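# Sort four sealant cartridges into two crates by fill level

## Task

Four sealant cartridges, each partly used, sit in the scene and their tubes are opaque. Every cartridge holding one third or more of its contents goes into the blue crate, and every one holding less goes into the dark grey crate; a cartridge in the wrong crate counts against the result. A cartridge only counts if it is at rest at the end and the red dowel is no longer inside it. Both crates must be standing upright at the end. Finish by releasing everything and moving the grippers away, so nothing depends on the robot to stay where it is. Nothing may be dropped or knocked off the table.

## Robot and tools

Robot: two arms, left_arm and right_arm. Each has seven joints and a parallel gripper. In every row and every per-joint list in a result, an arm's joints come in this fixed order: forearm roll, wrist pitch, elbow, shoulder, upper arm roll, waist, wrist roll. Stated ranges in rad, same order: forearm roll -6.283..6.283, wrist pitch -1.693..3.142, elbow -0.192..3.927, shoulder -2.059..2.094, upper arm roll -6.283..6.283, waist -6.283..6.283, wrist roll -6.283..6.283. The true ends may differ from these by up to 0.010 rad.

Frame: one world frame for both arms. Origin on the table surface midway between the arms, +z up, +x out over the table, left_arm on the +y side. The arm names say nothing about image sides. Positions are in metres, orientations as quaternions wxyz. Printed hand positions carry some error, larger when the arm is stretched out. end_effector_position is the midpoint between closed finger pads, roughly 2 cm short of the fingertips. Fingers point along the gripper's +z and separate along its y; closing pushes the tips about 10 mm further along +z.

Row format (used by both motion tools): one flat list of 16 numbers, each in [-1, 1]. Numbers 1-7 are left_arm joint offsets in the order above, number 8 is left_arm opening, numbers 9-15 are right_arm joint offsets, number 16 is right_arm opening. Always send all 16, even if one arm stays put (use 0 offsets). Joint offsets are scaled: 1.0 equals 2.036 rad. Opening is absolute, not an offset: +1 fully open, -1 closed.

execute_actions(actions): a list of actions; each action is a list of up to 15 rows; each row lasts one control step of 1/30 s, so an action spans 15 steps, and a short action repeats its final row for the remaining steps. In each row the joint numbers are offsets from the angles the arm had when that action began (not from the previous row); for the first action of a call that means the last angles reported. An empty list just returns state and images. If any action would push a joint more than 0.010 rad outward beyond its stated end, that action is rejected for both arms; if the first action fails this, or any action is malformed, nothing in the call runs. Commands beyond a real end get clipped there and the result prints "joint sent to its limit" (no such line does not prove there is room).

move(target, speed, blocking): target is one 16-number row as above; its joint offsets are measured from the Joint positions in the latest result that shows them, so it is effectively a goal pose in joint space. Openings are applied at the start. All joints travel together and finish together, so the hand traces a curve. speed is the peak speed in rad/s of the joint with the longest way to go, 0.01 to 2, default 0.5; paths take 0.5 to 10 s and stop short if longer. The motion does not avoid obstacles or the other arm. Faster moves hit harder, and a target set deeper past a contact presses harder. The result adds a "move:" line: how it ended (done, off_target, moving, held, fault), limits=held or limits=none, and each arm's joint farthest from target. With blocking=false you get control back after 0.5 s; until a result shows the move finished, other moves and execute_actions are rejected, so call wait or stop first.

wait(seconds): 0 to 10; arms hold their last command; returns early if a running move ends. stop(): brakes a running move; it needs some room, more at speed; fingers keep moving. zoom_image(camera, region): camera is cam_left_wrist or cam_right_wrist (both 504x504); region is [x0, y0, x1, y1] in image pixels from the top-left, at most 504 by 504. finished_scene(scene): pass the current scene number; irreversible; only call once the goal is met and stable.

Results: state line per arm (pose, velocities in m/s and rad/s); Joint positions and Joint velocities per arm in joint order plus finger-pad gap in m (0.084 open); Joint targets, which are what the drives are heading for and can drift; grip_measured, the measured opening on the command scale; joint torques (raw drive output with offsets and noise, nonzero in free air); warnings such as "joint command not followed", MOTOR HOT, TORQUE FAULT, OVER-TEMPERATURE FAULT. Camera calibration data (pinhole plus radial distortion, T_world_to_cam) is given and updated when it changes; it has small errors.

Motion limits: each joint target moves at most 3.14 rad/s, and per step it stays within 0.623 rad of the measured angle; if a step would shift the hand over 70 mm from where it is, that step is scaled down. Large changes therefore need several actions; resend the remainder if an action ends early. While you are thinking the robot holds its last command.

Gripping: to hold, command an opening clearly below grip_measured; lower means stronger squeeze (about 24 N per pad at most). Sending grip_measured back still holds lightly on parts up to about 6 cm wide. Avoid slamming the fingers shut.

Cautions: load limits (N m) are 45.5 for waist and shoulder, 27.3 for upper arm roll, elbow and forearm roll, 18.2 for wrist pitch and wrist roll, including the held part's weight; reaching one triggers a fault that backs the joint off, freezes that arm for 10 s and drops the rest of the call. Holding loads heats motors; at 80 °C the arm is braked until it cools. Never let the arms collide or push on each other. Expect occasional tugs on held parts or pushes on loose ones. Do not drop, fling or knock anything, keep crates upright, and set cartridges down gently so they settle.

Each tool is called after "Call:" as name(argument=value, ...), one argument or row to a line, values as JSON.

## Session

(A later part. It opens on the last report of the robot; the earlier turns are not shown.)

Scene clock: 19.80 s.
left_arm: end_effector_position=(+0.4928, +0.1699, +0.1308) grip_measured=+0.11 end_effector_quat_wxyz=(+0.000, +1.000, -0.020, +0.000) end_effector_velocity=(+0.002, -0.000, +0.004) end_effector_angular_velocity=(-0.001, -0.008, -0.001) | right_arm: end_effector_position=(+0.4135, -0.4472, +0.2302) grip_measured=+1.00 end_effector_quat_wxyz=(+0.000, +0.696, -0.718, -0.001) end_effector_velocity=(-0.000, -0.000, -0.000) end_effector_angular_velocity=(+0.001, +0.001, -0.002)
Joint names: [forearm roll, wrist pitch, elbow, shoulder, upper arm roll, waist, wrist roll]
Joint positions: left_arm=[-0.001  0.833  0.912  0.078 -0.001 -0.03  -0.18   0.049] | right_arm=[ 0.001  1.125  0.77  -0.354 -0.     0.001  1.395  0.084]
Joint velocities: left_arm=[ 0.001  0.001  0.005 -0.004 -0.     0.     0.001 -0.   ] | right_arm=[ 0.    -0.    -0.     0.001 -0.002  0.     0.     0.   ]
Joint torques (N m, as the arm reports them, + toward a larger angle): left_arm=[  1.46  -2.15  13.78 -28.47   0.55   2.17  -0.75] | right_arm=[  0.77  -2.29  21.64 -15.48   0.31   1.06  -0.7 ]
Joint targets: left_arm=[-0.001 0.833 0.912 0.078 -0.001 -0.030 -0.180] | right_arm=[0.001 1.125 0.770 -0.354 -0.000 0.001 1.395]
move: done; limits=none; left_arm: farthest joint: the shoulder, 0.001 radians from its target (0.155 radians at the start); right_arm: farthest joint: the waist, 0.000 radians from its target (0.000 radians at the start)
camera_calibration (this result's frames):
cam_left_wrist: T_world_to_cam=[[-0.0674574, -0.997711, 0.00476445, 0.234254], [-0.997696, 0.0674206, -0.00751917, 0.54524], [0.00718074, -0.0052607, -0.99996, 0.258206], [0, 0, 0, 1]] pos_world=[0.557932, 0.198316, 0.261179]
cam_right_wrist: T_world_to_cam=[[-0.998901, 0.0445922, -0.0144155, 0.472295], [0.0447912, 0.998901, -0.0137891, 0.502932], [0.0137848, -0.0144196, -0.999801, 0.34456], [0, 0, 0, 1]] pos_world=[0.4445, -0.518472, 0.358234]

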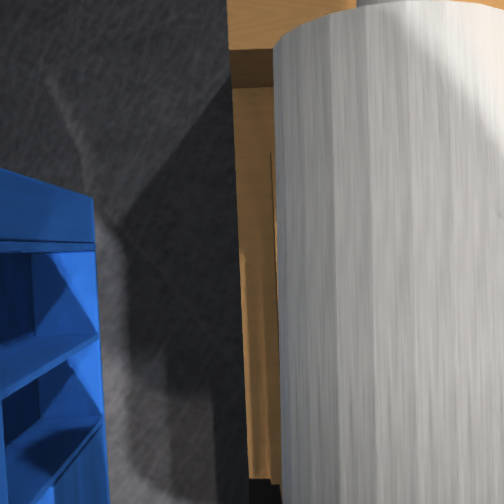

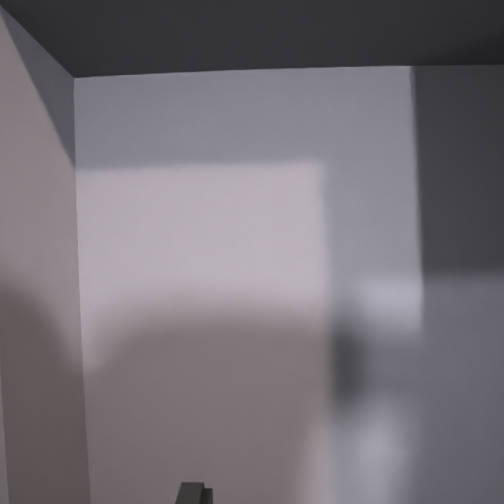

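Call:
move(
  target=[0,0.138,0.049,-0.089,0,0,0,-0.4,0,0,0,0,0,0,0,1],
)

Call:
move(
  target=[0,0,0,0,0,0.285,-0.506,-0.4,0,0,0,0,0,0,0,1],
  speed=0.7,
)

Call:
move(
  target=[0,-0.274,-0.111,0.163,0,0,0,-0.4,0,0,0,0,0,0,0,1],
  speed=0.25,
)

Call:
move(
  target=[0,0,0,0,0,0,0,0.5,0,0,0,0,0,0,0,1],
)

Call:
move(
  target=[0,0.274,0.111,-0.163,0,0,0,0.5,0,0,0,0,0,0,0,1],
)

Call:
move(
  target=[0,0,0,0,0,-0.397,0.383,1,0,0,0,0,0,0,0,1],
  speed=0.7,
)

Call:
move(
  target=[0,-0.124,0.014,0.138,0,0,0,1,0,0,0,0,0,0,0,1],
  speed=0.4,
)

Call:
move(
  target=[0,-0.097,-0.028,0.069,0,0,0,1,0,0,0,0,0,0,0,1],
  speed=0.2,
)

Call:
move(
  target=[0,0,0,0,0,0,0,-0.4,0,0,0,0,0,0,0,1],
)

Call:
move(
  target=[0,0.097,0.028,-0.069,0,0,0,-0.4,0,0,0,0,0,0,0,1],
  speed=0.3,
)

Scene clock: 38.57 s.
left_arm: end_effector_position=(+0.4759, +0.1737, +0.2308) grip_measured=+0.11 end_effector_quat_wxyz=(+0.000, +1.000, -0.020, +0.000) end_effector_velocity=(+0.002, -0.001, +0.004) end_effector_angular_velocity=(-0.002, -0.009, -0.003) | right_arm: end_effector_position=(+0.4135, -0.4472, +0.2302) grip_measured=+1.00 end_effector_quat_wxyz=(+0.000, +0.696, -0.718, -0.001) end_effector_velocity=(+0.000, +0.000, +0.000) end_effector_angular_velocity=(+0.001, -0.001, -0.001)
Joint names: [forearm roll, wrist pitch, elbow, shoulder, upper arm roll, waist, wrist roll]
Joint positions: left_arm=[-0.001  1.114  1.011 -0.103 -0.001 -0.03  -0.18   0.049] | right_arm=[ 0.001  1.125  0.77  -0.354 -0.     0.001  1.395  0.084]
Joint velocities: left_arm=[-0.     0.001  0.005 -0.005 -0.    -0.001  0.001  0.   ] | right_arm=[ 0.001 -0.     0.    -0.     0.    -0.    -0.    -0.   ]
Joint torques (N m, as the arm reports them, + toward a larger angle): left_arm=[  1.36  -2.11  15.2  -24.55   0.72   2.01  -0.69] | right_arm=[  0.79  -1.68  21.28 -15.71   0.63   0.92   0.03]
Joint targets: left_arm=[-0.001 1.114 1.012 -0.103 -0.001 -0.030 -0.180] | right_arm=[0.001 1.125 0.770 -0.354 -0.000 0.001 1.395]
move: done; limits=none; left_arm: farthest joint: the shoulder, 0.001 radians from its target (0.181 radians at the start); right_arm: farthest joint: the waist, 0.000 radians from its target (0.000 radians at the start)
camera_calibration (this result's frames):
cam_left_wrist: T_world_to_cam=[[-0.0676378, -0.997699, 0.0045752, 0.236514], [-0.997689, 0.0676062, -0.00674225, 0.528652], [0.00641743, -0.00502066, -0.999967, 0.358629], [0, 0, 0, 1]] pos_world=[0.541126, 0.20203, 0.361099]
cam_right_wrist: T_world_to_cam=[[-0.998901, 0.044592, -0.0144156, 0.472295], [0.044791, 0.998901, -0.0137891, 0.502932], [0.0137849, -0.0144197, -0.999801, 0.34456], [0, 0, 0, 1]] pos_world=[0.4445, -0.518472, 0.358234]

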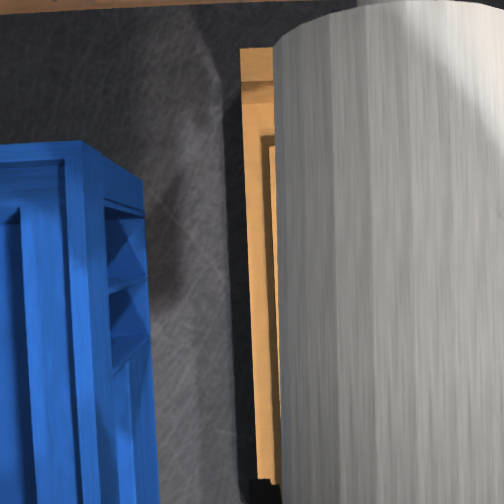

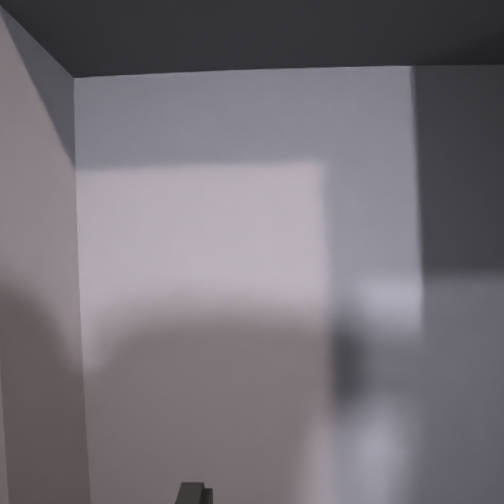

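Scene clock: 40.63 s.
left_arm: end_effector_position=(+0.4586, +0.4244, +0.2308) grip_measured=+0.11 end_effector_quat_wxyz=(+0.000, +0.707, +0.707, -0.000) end_effector_velocity=(-0.001, +0.002, +0.000) end_effector_angular_velocity=(-0.000, -0.001, +0.010) | right_arm: end_effector_position=(+0.4135, -0.4472, +0.2302) grip_measured=+1.00 end_effector_quat_wxyz=(+0.000, +0.696, -0.718, -0.001) end_effector_velocity=(-0.000, -0.000, +0.000) end_effector_angular_velocity=(-0.000, -0.000, -0.000)
Joint names: [forearm roll, wrist pitch, elbow, shoulder, upper arm roll, waist, wrist roll]
Joint positions: left_arm=[-0.001  1.114  1.011 -0.103 -0.001  0.55  -1.21   0.049] | right_arm=[ 0.001  1.125  0.77  -0.354 -0.     0.001  1.395  0.084]
Joint velocities: left_arm=[-0.    -0.     0.001  0.     0.003  0.003 -0.004 -0.   ] | right_arm=[-0.001  0.001  0.    -0.001 -0.001 -0.    -0.    -0.   ]
Joint torques (N m, as the arm reports them, + toward a larger angle): left_arm=[  1.41  -1.95  15.09 -24.6    0.56   2.07  -0.75] | right_arm=[  0.62  -2.08  21.08 -15.81   0.5    0.02   0.02]
Joint targets: left_arm=[-0.001 1.114 1.011 -0.103 -0.001 0.550 -1.210] | right_arm=[0.001 1.125 0.770 -0.354 -0.000 0.001 1.395]
move: done; limits=none; left_arm: farthest joint: the waist, 0.001 radians from its target (0.580 radians at the start); right_arm: farthest joint: the waist, 0.000 radians from its target (0.000 radians at the start)
camera_calibration (this result's frames):
cam_left_wrist: T_world_to_cam=[[0.999563, -0.0292468, 0.00439591, -0.414868], [-0.0292198, -0.999554, -0.00609259, 0.502988], [0.00457214, 0.00596147, -0.999972, 0.35619], [0, 0, 0, 1]] pos_world=[0.427755, 0.488507, 0.361068]
cam_right_wrist: T_world_to_cam=[[-0.998901, 0.0445919, -0.0144155, 0.472295], [0.0447909, 0.998901, -0.013789, 0.502932], [0.0137848, -0.0144196, -0.999801, 0.34456], [0, 0, 0, 1]] pos_world=[0.4445, -0.518472, 0.358234]

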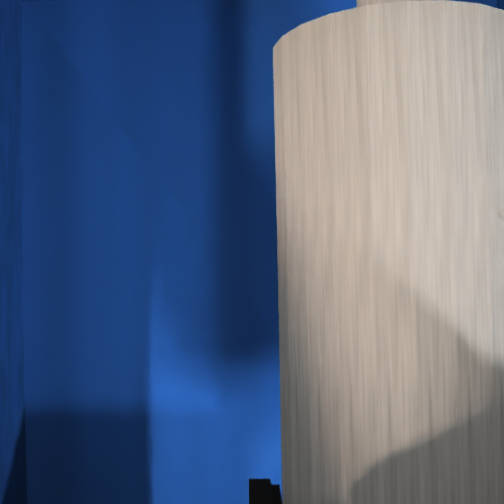

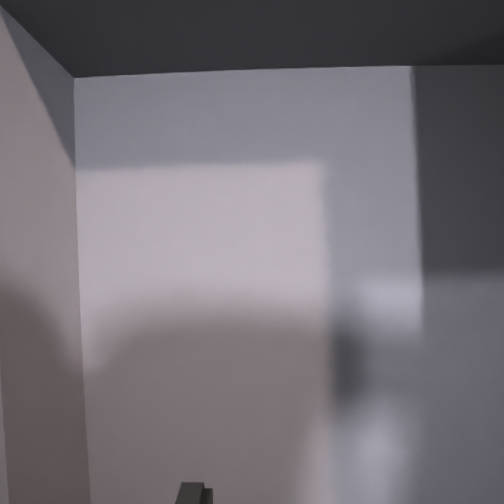

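Scene clock: 43.33 s.
left_arm: end_effector_position=(+0.4593, +0.4247, +0.0392) grip_measured=+0.11 end_effector_quat_wxyz=(+0.001, +0.707, +0.707, +0.000) end_effector_velocity=(-0.001, -0.001, -0.002) end_effector_angular_velocity=(-0.001, +0.004, -0.000) | right_arm: end_effector_position=(+0.4135, -0.4472, +0.2302) grip_measured=+1.00 end_effector_quat_wxyz=(+0.000, +0.696, -0.718, -0.001) end_effector_velocity=(-0.000, +0.000, -0.000) end_effector_angular_velocity=(+0.000, +0.001, +0.000)
Joint names: [forearm roll, wrist pitch, elbow, shoulder, upper arm roll, waist, wrist roll]
Joint positions: left_arm=[-0.001  0.556  0.786  0.229 -0.001  0.55  -1.21   0.049] | right_arm=[ 0.001  1.125  0.77  -0.354 -0.     0.001  1.395  0.084]
Joint velocities: left_arm=[ 0.    -0.001 -0.003  0.002  0.    -0.001 -0.001  0.   ] | right_arm=[ 0.     0.001  0.     0.     0.001 -0.    -0.    -0.   ]
Joint torques (N m, as the arm reports them, + toward a larger angle): left_arm=[  1.34  -1.9   11.79 -29.4    0.62   2.14  -0.68] | right_arm=[  1.11  -1.71  21.35 -16.13   0.82   0.82  -0.22]
Joint targets: left_arm=[-0.001 0.556 0.785 0.229 -0.001 0.550 -1.210] | right_arm=[0.001 1.125 0.770 -0.354 -0.000 0.001 1.395]
move: done; limits=none; left_arm: farthest joint: the elbow, 0.001 radians from its target (0.226 radians at the start); right_arm: farthest joint: the waist, 0.000 radians from its target (0.000 radians at the start)
camera_calibration (this result's frames):
cam_left_wrist: T_world_to_cam=[[0.99957, -0.0288875, 0.00508427, -0.414939], [-0.0288557, -0.999564, -0.00621633, 0.502], [0.00526163, 0.00606694, -0.999968, 0.164255], [0, 0, 0, 1]] pos_world=[0.428382, 0.488798, 0.16948]
cam_right_wrist: T_world_to_cam=[[-0.998901, 0.0445924, -0.0144155, 0.472295], [0.0447913, 0.998901, -0.0137889, 0.502932], [0.0137848, -0.0144195, -0.999801, 0.34456], [0, 0, 0, 1]] pos_world=[0.4445, -0.518472, 0.358234]

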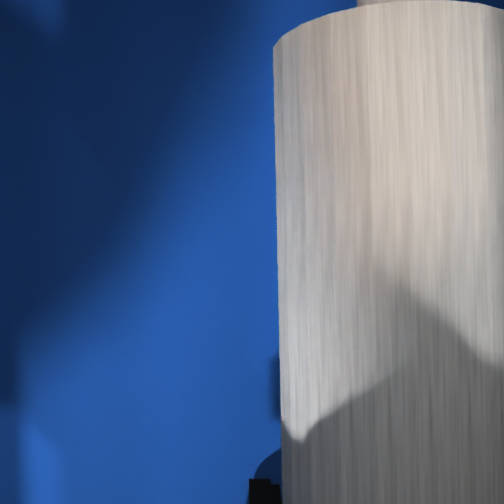

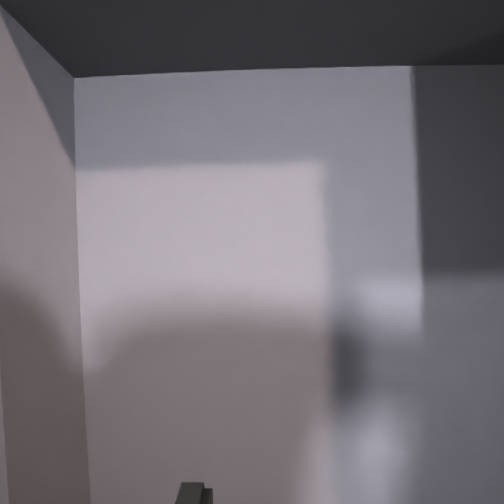

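Scene clock: 43.83 s.
left_arm: end_effector_position=(+0.4594, +0.4247, +0.0394) grip_measured=+0.49 end_effector_quat_wxyz=(+0.001, +0.707, +0.707, +0.000) end_effector_velocity=(-0.000, -0.000, -0.001) end_effector_angular_velocity=(-0.001, +0.001, +0.000) | right_arm: end_effector_position=(+0.4135, -0.4472, +0.2302) grip_measured=+1.00 end_effector_quat_wxyz=(+0.000, +0.696, -0.718, -0.001) end_effector_velocity=(+0.000, +0.000, -0.000) end_effector_angular_velocity=(-0.000, +0.000, +0.000)
Joint names: [forearm roll, wrist pitch, elbow, shoulder, upper arm roll, waist, wrist roll]
Joint positions: left_arm=[-0.001  0.556  0.786  0.229 -0.001  0.55  -1.21   0.065] | right_arm=[ 0.001  1.125  0.77  -0.354 -0.     0.001  1.395  0.084]
Joint velocities: left_arm=[-0.001  0.    -0.001  0.001  0.    -0.     0.    -0.   ] | right_arm=[ 0.    -0.001 -0.     0.     0.001 -0.     0.    -0.   ]
Joint torques (N m, as the arm reports them, + toward a larger angle): left_arm=[  1.37  -1.53  10.62 -26.68   0.64   2.07  -0.75] | right_arm=[  0.49  -2.02  21.62 -15.     0.03   0.66  -0.18]
Joint targets: left_arm=[-0.001 0.556 0.786 0.229 -0.001 0.550 -1.210] | right_arm=[0.001 1.125 0.770 -0.354 -0.000 0.001 1.395]
move: done; limits=none; left_arm: farthest joint: the waist, 0.000 radians from its target (0.000 radians at the start); right_arm: farthest joint: the waist, 0.000 radians from its target (0.000 radians at the start)
camera_calibration (this result's frames):
cam_left_wrist: T_world_to_cam=[[0.999568, -0.0288901, 0.00540244, -0.415059], [-0.0288556, -0.999563, -0.00634912, 0.502051], [0.00558351, 0.00619049, -0.999965, 0.164172], [0, 0, 0, 1]] pos_world=[0.42845, 0.488824, 0.169596]
cam_right_wrist: T_world_to_cam=[[-0.998901, 0.0445926, -0.0144155, 0.472295], [0.0447916, 0.998901, -0.0137889, 0.502932], [0.0137848, -0.0144194, -0.999801, 0.34456], [0, 0, 0, 1]] pos_world=[0.4445, -0.518472, 0.358234]

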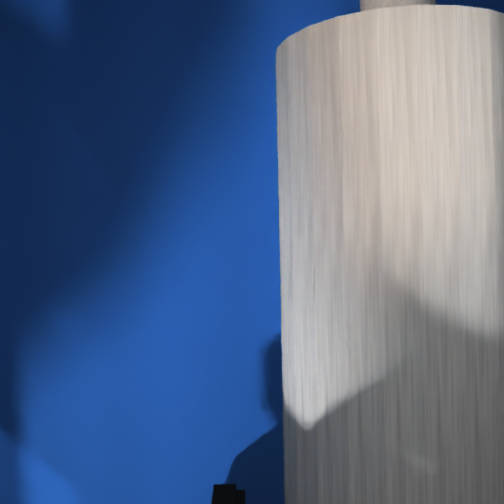

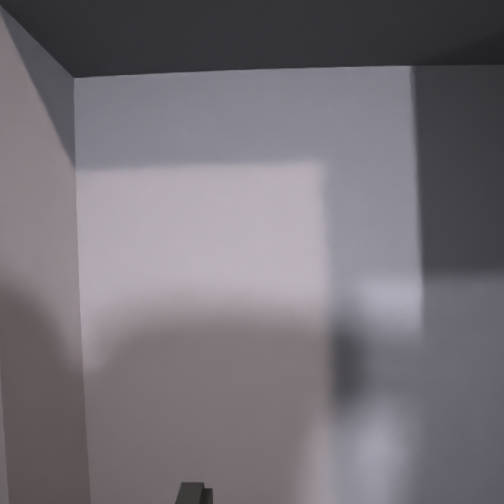

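Scene clock: 45.50 s.
left_arm: end_effector_position=(+0.4586, +0.4244, +0.2309) grip_measured=+0.49 end_effector_quat_wxyz=(+0.000, +0.707, +0.707, +0.000) end_effector_velocity=(+0.001, +0.001, +0.003) end_effector_angular_velocity=(+0.001, -0.005, -0.000) | right_arm: end_effector_position=(+0.4135, -0.4472, +0.2302) grip_measured=+1.00 end_effector_quat_wxyz=(+0.000, +0.696, -0.718, -0.001) end_effector_velocity=(+0.000, +0.000, +0.000) end_effector_angular_velocity=(+0.000, -0.000, +0.001)
Joint names: [forearm roll, wrist pitch, elbow, shoulder, upper arm roll, waist, wrist roll]
Joint positions: left_arm=[-0.001  1.113  1.011 -0.103 -0.001  0.55  -1.21   0.065] | right_arm=[ 0.001  1.125  0.77  -0.354 -0.     0.001  1.395  0.084]
Joint velocities: left_arm=[-0.001  0.001  0.003 -0.004  0.     0.001  0.001  0.   ] | right_arm=[ 0.001  0.    -0.    -0.     0.001  0.     0.    -0.   ]
Joint torques (N m, as the arm reports them, + toward a larger angle): left_arm=[  1.38  -1.53  13.52 -21.94   0.57   2.14  -0.7 ] | right_arm=[  1.13  -1.71  21.53 -15.65   0.41   0.03  -0.58]
Joint targets: left_arm=[-0.001 1.114 1.012 -0.103 -0.001 0.550 -1.210] | right_arm=[0.001 1.125 0.770 -0.354 -0.000 0.001 1.395]
move: done; limits=none; left_arm: farthest joint: the elbow, 0.001 radians from its target (0.226 radians at the start); right_arm: farthest joint: the waist, 0.000 radians from its target (0.000 radians at the start)
camera_calibration (this result's frames):
cam_left_wrist: T_world_to_cam=[[0.999561, -0.0292632, 0.00458654, -0.41496], [-0.0292346, -0.999553, -0.00617992, 0.503036], [0.00476534, 0.00604312, -0.99997, 0.356111], [0, 0, 0, 1]] pos_world=[0.427787, 0.488516, 0.361113]
cam_right_wrist: T_world_to_cam=[[-0.998901, 0.0445923, -0.0144156, 0.472295], [0.0447913, 0.998901, -0.0137889, 0.502932], [0.0137849, -0.0144195, -0.999801, 0.34456], [0, 0, 0, 1]] pos_world=[0.4445, -0.518472, 0.358234]

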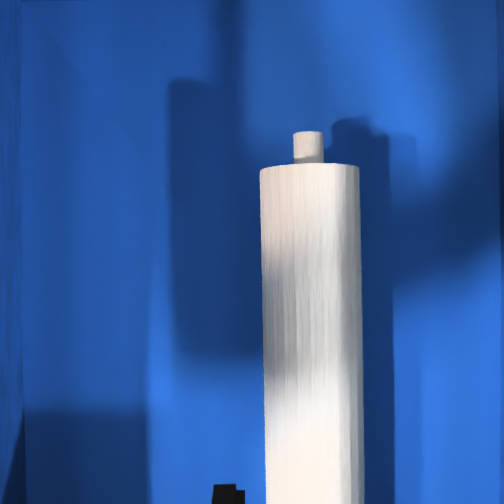

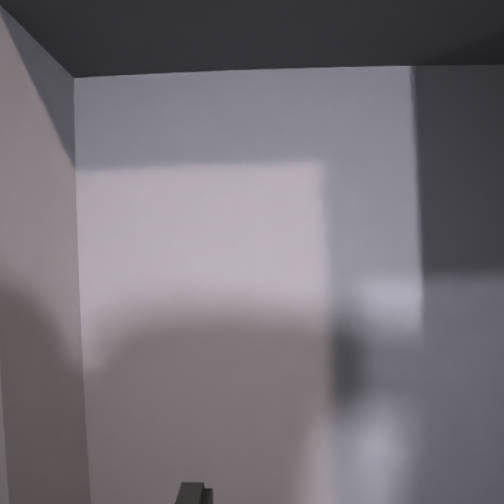

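Scene clock: 47.27 s.
left_arm: end_effector_position=(+0.4432, +0.0792, +0.2309) grip_measured=+1.00 end_effector_quat_wxyz=(+0.000, +1.000, -0.008, +0.000) end_effector_velocity=(-0.001, -0.003, +0.000) end_effector_angular_velocity=(+0.001, -0.001, -0.008) | right_arm: end_effector_position=(+0.4135, -0.4472, +0.2302) grip_measured=+1.00 end_effector_quat_wxyz=(+0.000, +0.696, -0.718, -0.001) end_effector_velocity=(-0.000, -0.000, -0.001) end_effector_angular_velocity=(+0.001, +0.002, -0.000)
Joint names: [forearm roll, wrist pitch, elbow, shoulder, upper arm roll, waist, wrist roll]
Joint positions: left_arm=[-0.001  1.113  1.011 -0.103 -0.001 -0.258 -0.431  0.084] | right_arm=[ 0.001  1.125  0.77  -0.354 -0.     0.001  1.395  0.084]
Joint velocities: left_arm=[ 0.     0.     0.    -0.    -0.003 -0.004  0.001  0.   ] | right_arm=[ 0.     0.001 -0.     0.001 -0.    -0.    -0.    -0.   ]
Joint torques (N m, as the arm reports them, + toward a larger angle): left_arm=[  1.34  -1.62  13.51 -22.06   0.73   2.06  -0.65] | right_arm=[  0.31  -1.95  21.5  -15.42   0.65   0.46  -0.26]
Joint targets: left_arm=[-0.001 1.113 1.011 -0.103 -0.001 -0.259 -0.431] | right_arm=[0.001 1.125 0.770 -0.354 -0.000 0.001 1.395]
move: done; limits=none; left_arm: farthest joint: the waist, 0.000 radians from its target (0.808 radians at the start); right_arm: farthest joint: the waist, 0.000 radians from its target (0.000 radians at the start)
camera_calibration (this result's frames):
cam_left_wrist: T_world_to_cam=[[-0.045066, -0.998973, 0.00468449, 0.130159], [-0.998963, 0.0450338, -0.00676142, 0.504708], [0.00654351, -0.00498434, -0.999966, 0.358355], [0, 0, 0, 1]] pos_world=[0.507705, 0.109082, 0.361145]
cam_right_wrist: T_world_to_cam=[[-0.998901, 0.0445924, -0.0144155, 0.472295], [0.0447914, 0.998901, -0.0137889, 0.502932], [0.0137847, -0.0144194, -0.999801, 0.34456], [0, 0, 0, 1]] pos_world=[0.4445, -0.518472, 0.358234]

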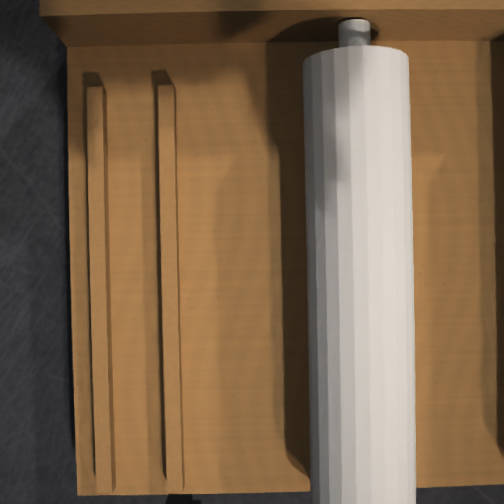

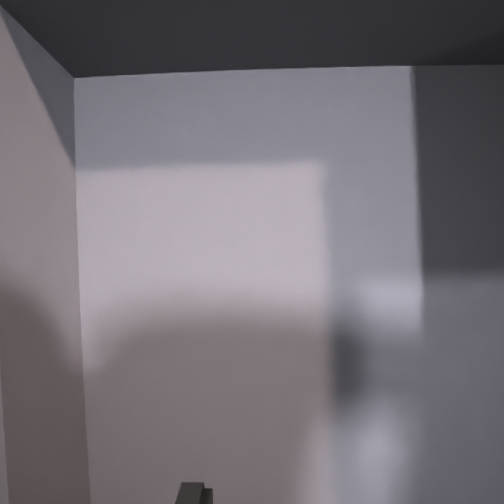

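Scene clock: 48.47 s.
left_arm: end_effector_position=(+0.4886, +0.0574, +0.1308) grip_measured=+1.00 end_effector_quat_wxyz=(+0.001, +1.000, -0.008, +0.000) end_effector_velocity=(-0.002, +0.001, -0.005) end_effector_angular_velocity=(+0.004, +0.009, +0.001) | right_arm: end_effector_position=(+0.4135, -0.4472, +0.2302) grip_measured=+1.00 end_effector_quat_wxyz=(+0.000, +0.696, -0.718, -0.001) end_effector_velocity=(+0.000, +0.000, +0.000) end_effector_angular_velocity=(-0.000, -0.001, +0.001)
Joint names: [forearm roll, wrist pitch, elbow, shoulder, upper arm roll, waist, wrist roll]
Joint positions: left_arm=[-0.001  0.861  1.04   0.178 -0.001 -0.258 -0.431  0.084] | right_arm=[ 0.001  1.125  0.77  -0.354 -0.     0.001  1.395  0.084]
Joint velocities: left_arm=[-0.    -0.001 -0.005  0.006  0.    -0.    -0.001 -0.   ] | right_arm=[ 0.    -0.001  0.     0.     0.001  0.    -0.    -0.   ]
Joint torques (N m, as the arm reports them, + toward a larger angle): left_arm=[  1.35  -1.63  12.64 -29.02   0.54   2.18  -0.71] | right_arm=[  1.1   -2.19  21.69 -15.97   0.58   1.26  -0.29]
Joint targets: left_arm=[-0.001 0.861 1.040 0.178 -0.001 -0.258 -0.431] | right_arm=[0.001 1.125 0.770 -0.354 -0.000 0.001 1.395]
move: done; limits=none; left_arm: farthest joint: the elbow, 0.001 radians from its target (0.028 radians at the start); right_arm: farthest joint: the waist, 0.000 radians from its target (0.000 radians at the start)
camera_calibration (this result's frames):
cam_left_wrist: T_world_to_cam=[[-0.0449018, -0.998978, 0.00521696, 0.110714], [-0.998965, 0.0448617, -0.00756849, 0.550542], [0.00732671, -0.00555139, -0.999958, 0.25758], [0, 0, 0, 1]] pos_world=[0.553056, 0.0873325, 0.261158]
cam_right_wrist: T_world_to_cam=[[-0.998901, 0.0445923, -0.0144155, 0.472295], [0.0447913, 0.998901, -0.0137888, 0.502932], [0.0137848, -0.0144193, -0.999801, 0.34456], [0, 0, 0, 1]] pos_world=[0.4445, -0.518472, 0.358234]

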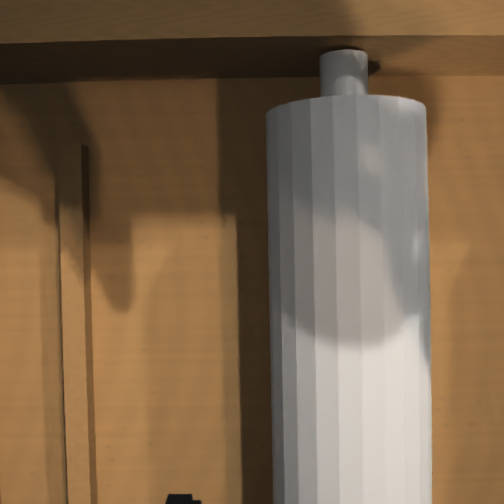

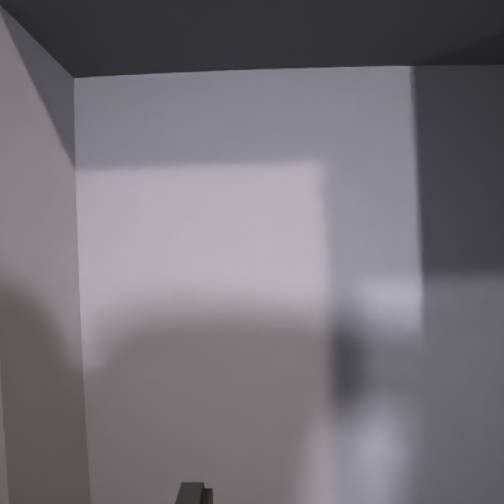

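Scene clock: 49.90 s.
left_arm: end_effector_position=(+0.4887, +0.0574, +0.0561) grip_measured=+1.00 end_effector_quat_wxyz=(+0.001, +1.000, -0.008, +0.001) end_effector_velocity=(-0.002, +0.001, -0.003) end_effector_angular_velocity=(+0.003, +0.006, +0.000) | right_arm: end_effector_position=(+0.4135, -0.4472, +0.2302) grip_measured=+1.00 end_effector_quat_wxyz=(+0.000, +0.696, -0.718, -0.001) end_effector_velocity=(+0.000, -0.000, +0.000) end_effector_angular_velocity=(-0.000, -0.001, -0.001)
Joint names: [forearm roll, wrist pitch, elbow, shoulder, upper arm roll, waist, wrist roll]
Joint positions: left_arm=[-0.001  0.664  0.983  0.318 -0.001 -0.258 -0.431  0.084] | right_arm=[ 0.001  1.125  0.77  -0.354 -0.     0.001  1.395  0.084]
Joint velocities: left_arm=[-0.    -0.001 -0.004  0.003  0.     0.     0.001 -0.   ] | right_arm=[-0.    -0.001 -0.    -0.001 -0.001  0.    -0.    -0.   ]
Joint torques (N m, as the arm reports them, + toward a larger angle): left_arm=[  1.43  -1.58  11.42 -30.67   0.55   2.17  -0.66] | right_arm=[  0.71  -2.15  21.21 -15.55  -0.01   0.34  -0.1 ]
Joint targets: left_arm=[-0.001 0.664 0.983 0.318 -0.001 -0.258 -0.431] | right_arm=[0.001 1.125 0.770 -0.354 -0.000 0.001 1.395]
move: done; limits=none; left_arm: farthest joint: the shoulder, 0.001 radians from its target (0.141 radians at the start); right_arm: farthest joint: the waist, 0.000 radians from its target (0.000 radians at the start)
camera_calibration (this result's frames):
cam_left_wrist: T_world_to_cam=[[-0.044765, -0.998983, 0.00546336, 0.111007], [-0.998967, 0.0447201, -0.0080877, 0.550073], [0.00783515, -0.00581977, -0.999952, 0.182655], [0, 0, 0, 1]] pos_world=[0.553043, 0.0873582, 0.186489]
cam_right_wrist: T_world_to_cam=[[-0.998901, 0.0445924, -0.0144156, 0.472295], [0.0447914, 0.998901, -0.0137888, 0.502932], [0.0137849, -0.0144194, -0.999801, 0.34456], [0, 0, 0, 1]] pos_world=[0.4445, -0.518472, 0.358234]

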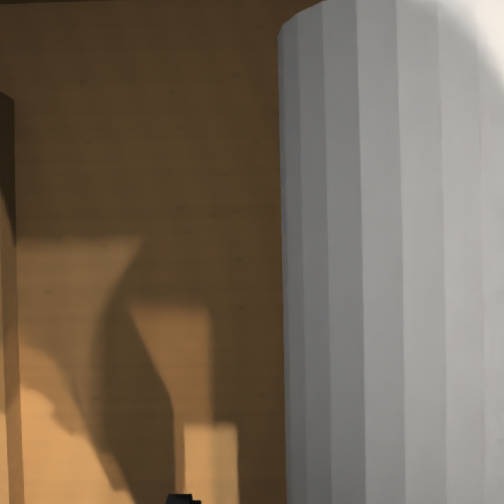

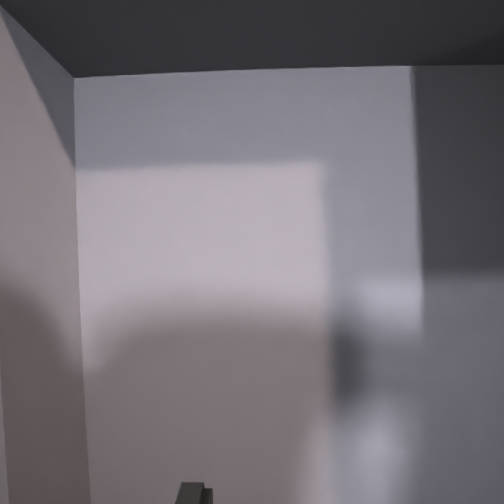

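Scene clock: 50.40 s.
left_arm: end_effector_position=(+0.4887, +0.0572, +0.0563) grip_measured=+0.10 end_effector_quat_wxyz=(+0.001, +1.000, -0.008, +0.001) end_effector_velocity=(-0.000, +0.000, +0.000) end_effector_angular_velocity=(+0.001, -0.001, -0.001) | right_arm: end_effector_position=(+0.4135, -0.4472, +0.2302) grip_measured=+1.00 end_effector_quat_wxyz=(+0.000, +0.696, -0.718, -0.001) end_effector_velocity=(+0.000, +0.000, +0.001) end_effector_angular_velocity=(+0.000, -0.002, -0.000)
Joint names: [forearm roll, wrist pitch, elbow, shoulder, upper arm roll, waist, wrist roll]
Joint positions: left_arm=[-0.001  0.664  0.984  0.318 -0.001 -0.258 -0.431  0.049] | right_arm=[ 0.001  1.125  0.77  -0.354 -0.     0.001  1.395  0.084]
Joint velocities: left_arm=[ 0.001  0.    -0.    -0.001  0.    -0.     0.     0.   ] | right_arm=[ 0.001  0.    -0.    -0.002  0.    -0.    -0.     0.   ]
Joint torques (N m, as the arm reports them, + toward a larger angle): left_arm=[  1.36  -1.44  11.09 -30.16   0.92   2.78  -0.74] | right_arm=[  0.75  -2.19  21.55 -16.6    0.59   0.99  -0.1 ]
Joint targets: left_arm=[-0.001 0.664 0.983 0.318 -0.001 -0.258 -0.431] | right_arm=[0.001 1.125 0.770 -0.354 -0.000 0.001 1.395]
move: done; limits=none; left_arm: farthest joint: the elbow, 0.001 radians from its target (0.000 radians at the start); right_arm: farthest joint: the waist, 0.000 radians from its target (0.000 radians at the start)
camera_calibration (this result's frames):
cam_left_wrist: T_world_to_cam=[[-0.0450655, -0.998968, 0.00570739, 0.110919], [-0.998951, 0.0450166, -0.00842091, 0.550126], [0.00815529, -0.00608089, -0.999948, 0.18264], [0, 0, 0, 1]] pos_world=[0.553057, 0.08715, 0.18663]
cam_right_wrist: T_world_to_cam=[[-0.998901, 0.0445923, -0.0144155, 0.472295], [0.0447913, 0.998901, -0.0137888, 0.502932], [0.0137848, -0.0144194, -0.999801, 0.34456], [0, 0, 0, 1]] pos_world=[0.4445, -0.518472, 0.358234]

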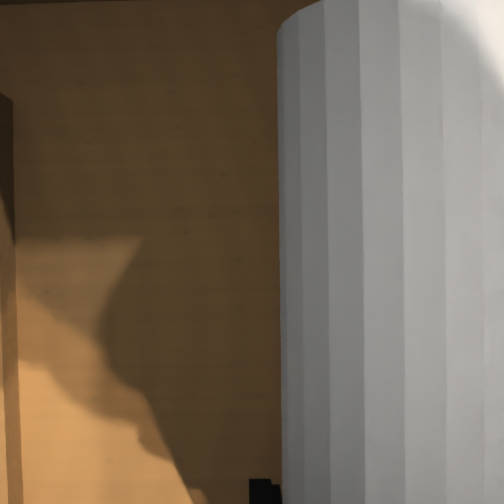

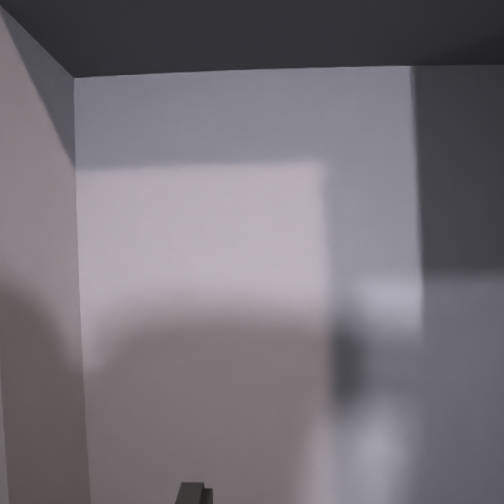

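Scene clock: 51.53 s.
left_arm: end_effector_position=(+0.4886, +0.0572, +0.1308) grip_measured=+0.10 end_effector_quat_wxyz=(+0.001, +1.000, -0.009, +0.001) end_effector_velocity=(+0.002, -0.002, +0.004) end_effector_angular_velocity=(-0.005, -0.008, +0.002) | right_arm: end_effector_position=(+0.4135, -0.4472, +0.2302) grip_measured=+1.00 end_effector_quat_wxyz=(+0.000, +0.696, -0.718, -0.001) end_effector_velocity=(-0.000, -0.000, -0.000) end_effector_angular_velocity=(+0.000, +0.001, +0.000)
Joint names: [forearm roll, wrist pitch, elbow, shoulder, upper arm roll, waist, wrist roll]
Joint positions: left_arm=[-0.001  0.861  1.04   0.178 -0.001 -0.258 -0.431  0.049] | right_arm=[ 0.001  1.125  0.77  -0.354 -0.     0.001  1.395  0.084]
Joint velocities: left_arm=[-0.001  0.001  0.006 -0.004  0.    -0.001 -0.001  0.   ] | right_arm=[-0.     0.     0.     0.001  0.    -0.001 -0.    -0.   ]
Joint torques (N m, as the arm reports them, + toward a larger angle): left_arm=[  1.34  -1.75  12.88 -29.39   0.52   2.09  -0.71] | right_arm=[  0.85  -1.62  21.59 -15.41   0.51  -0.11  -0.48]
Joint targets: left_arm=[-0.001 0.861 1.041 0.177 -0.001 -0.258 -0.431] | right_arm=[0.001 1.125 0.770 -0.354 -0.000 0.001 1.395]
move: done; limits=none; left_arm: farthest joint: the elbow, 0.001 radians from its target (0.057 radians at the start); right_arm: farthest joint: the waist, 0.000 radians from its target (0.000 radians at the start)
camera_calibration (this result's frames):
cam_left_wrist: T_world_to_cam=[[-0.0452091, -0.998963, 0.0053399, 0.110666], [-0.99895, 0.0451674, -0.00767628, 0.550513], [0.00742713, -0.00568133, -0.999956, 0.257548], [0, 0, 0, 1]] pos_world=[0.553025, 0.0871487, 0.261172]
cam_right_wrist: T_world_to_cam=[[-0.998901, 0.0445924, -0.0144155, 0.472295], [0.0447913, 0.998901, -0.0137887, 0.502932], [0.0137848, -0.0144192, -0.999801, 0.34456], [0, 0, 0, 1]] pos_world=[0.4445, -0.518472, 0.358234]

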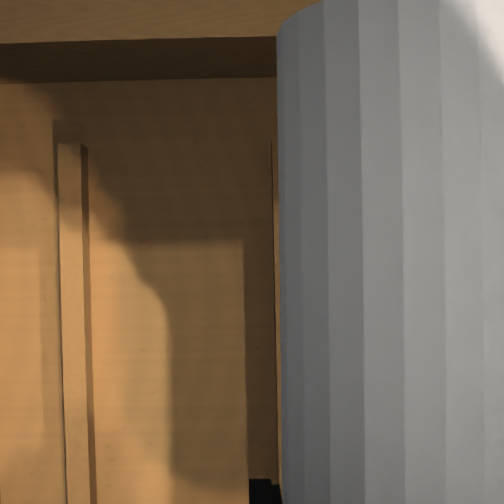

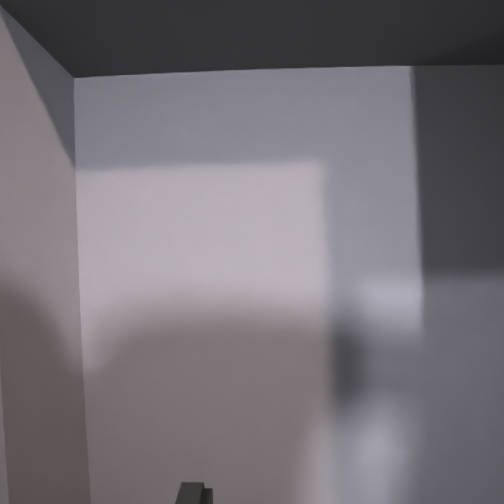

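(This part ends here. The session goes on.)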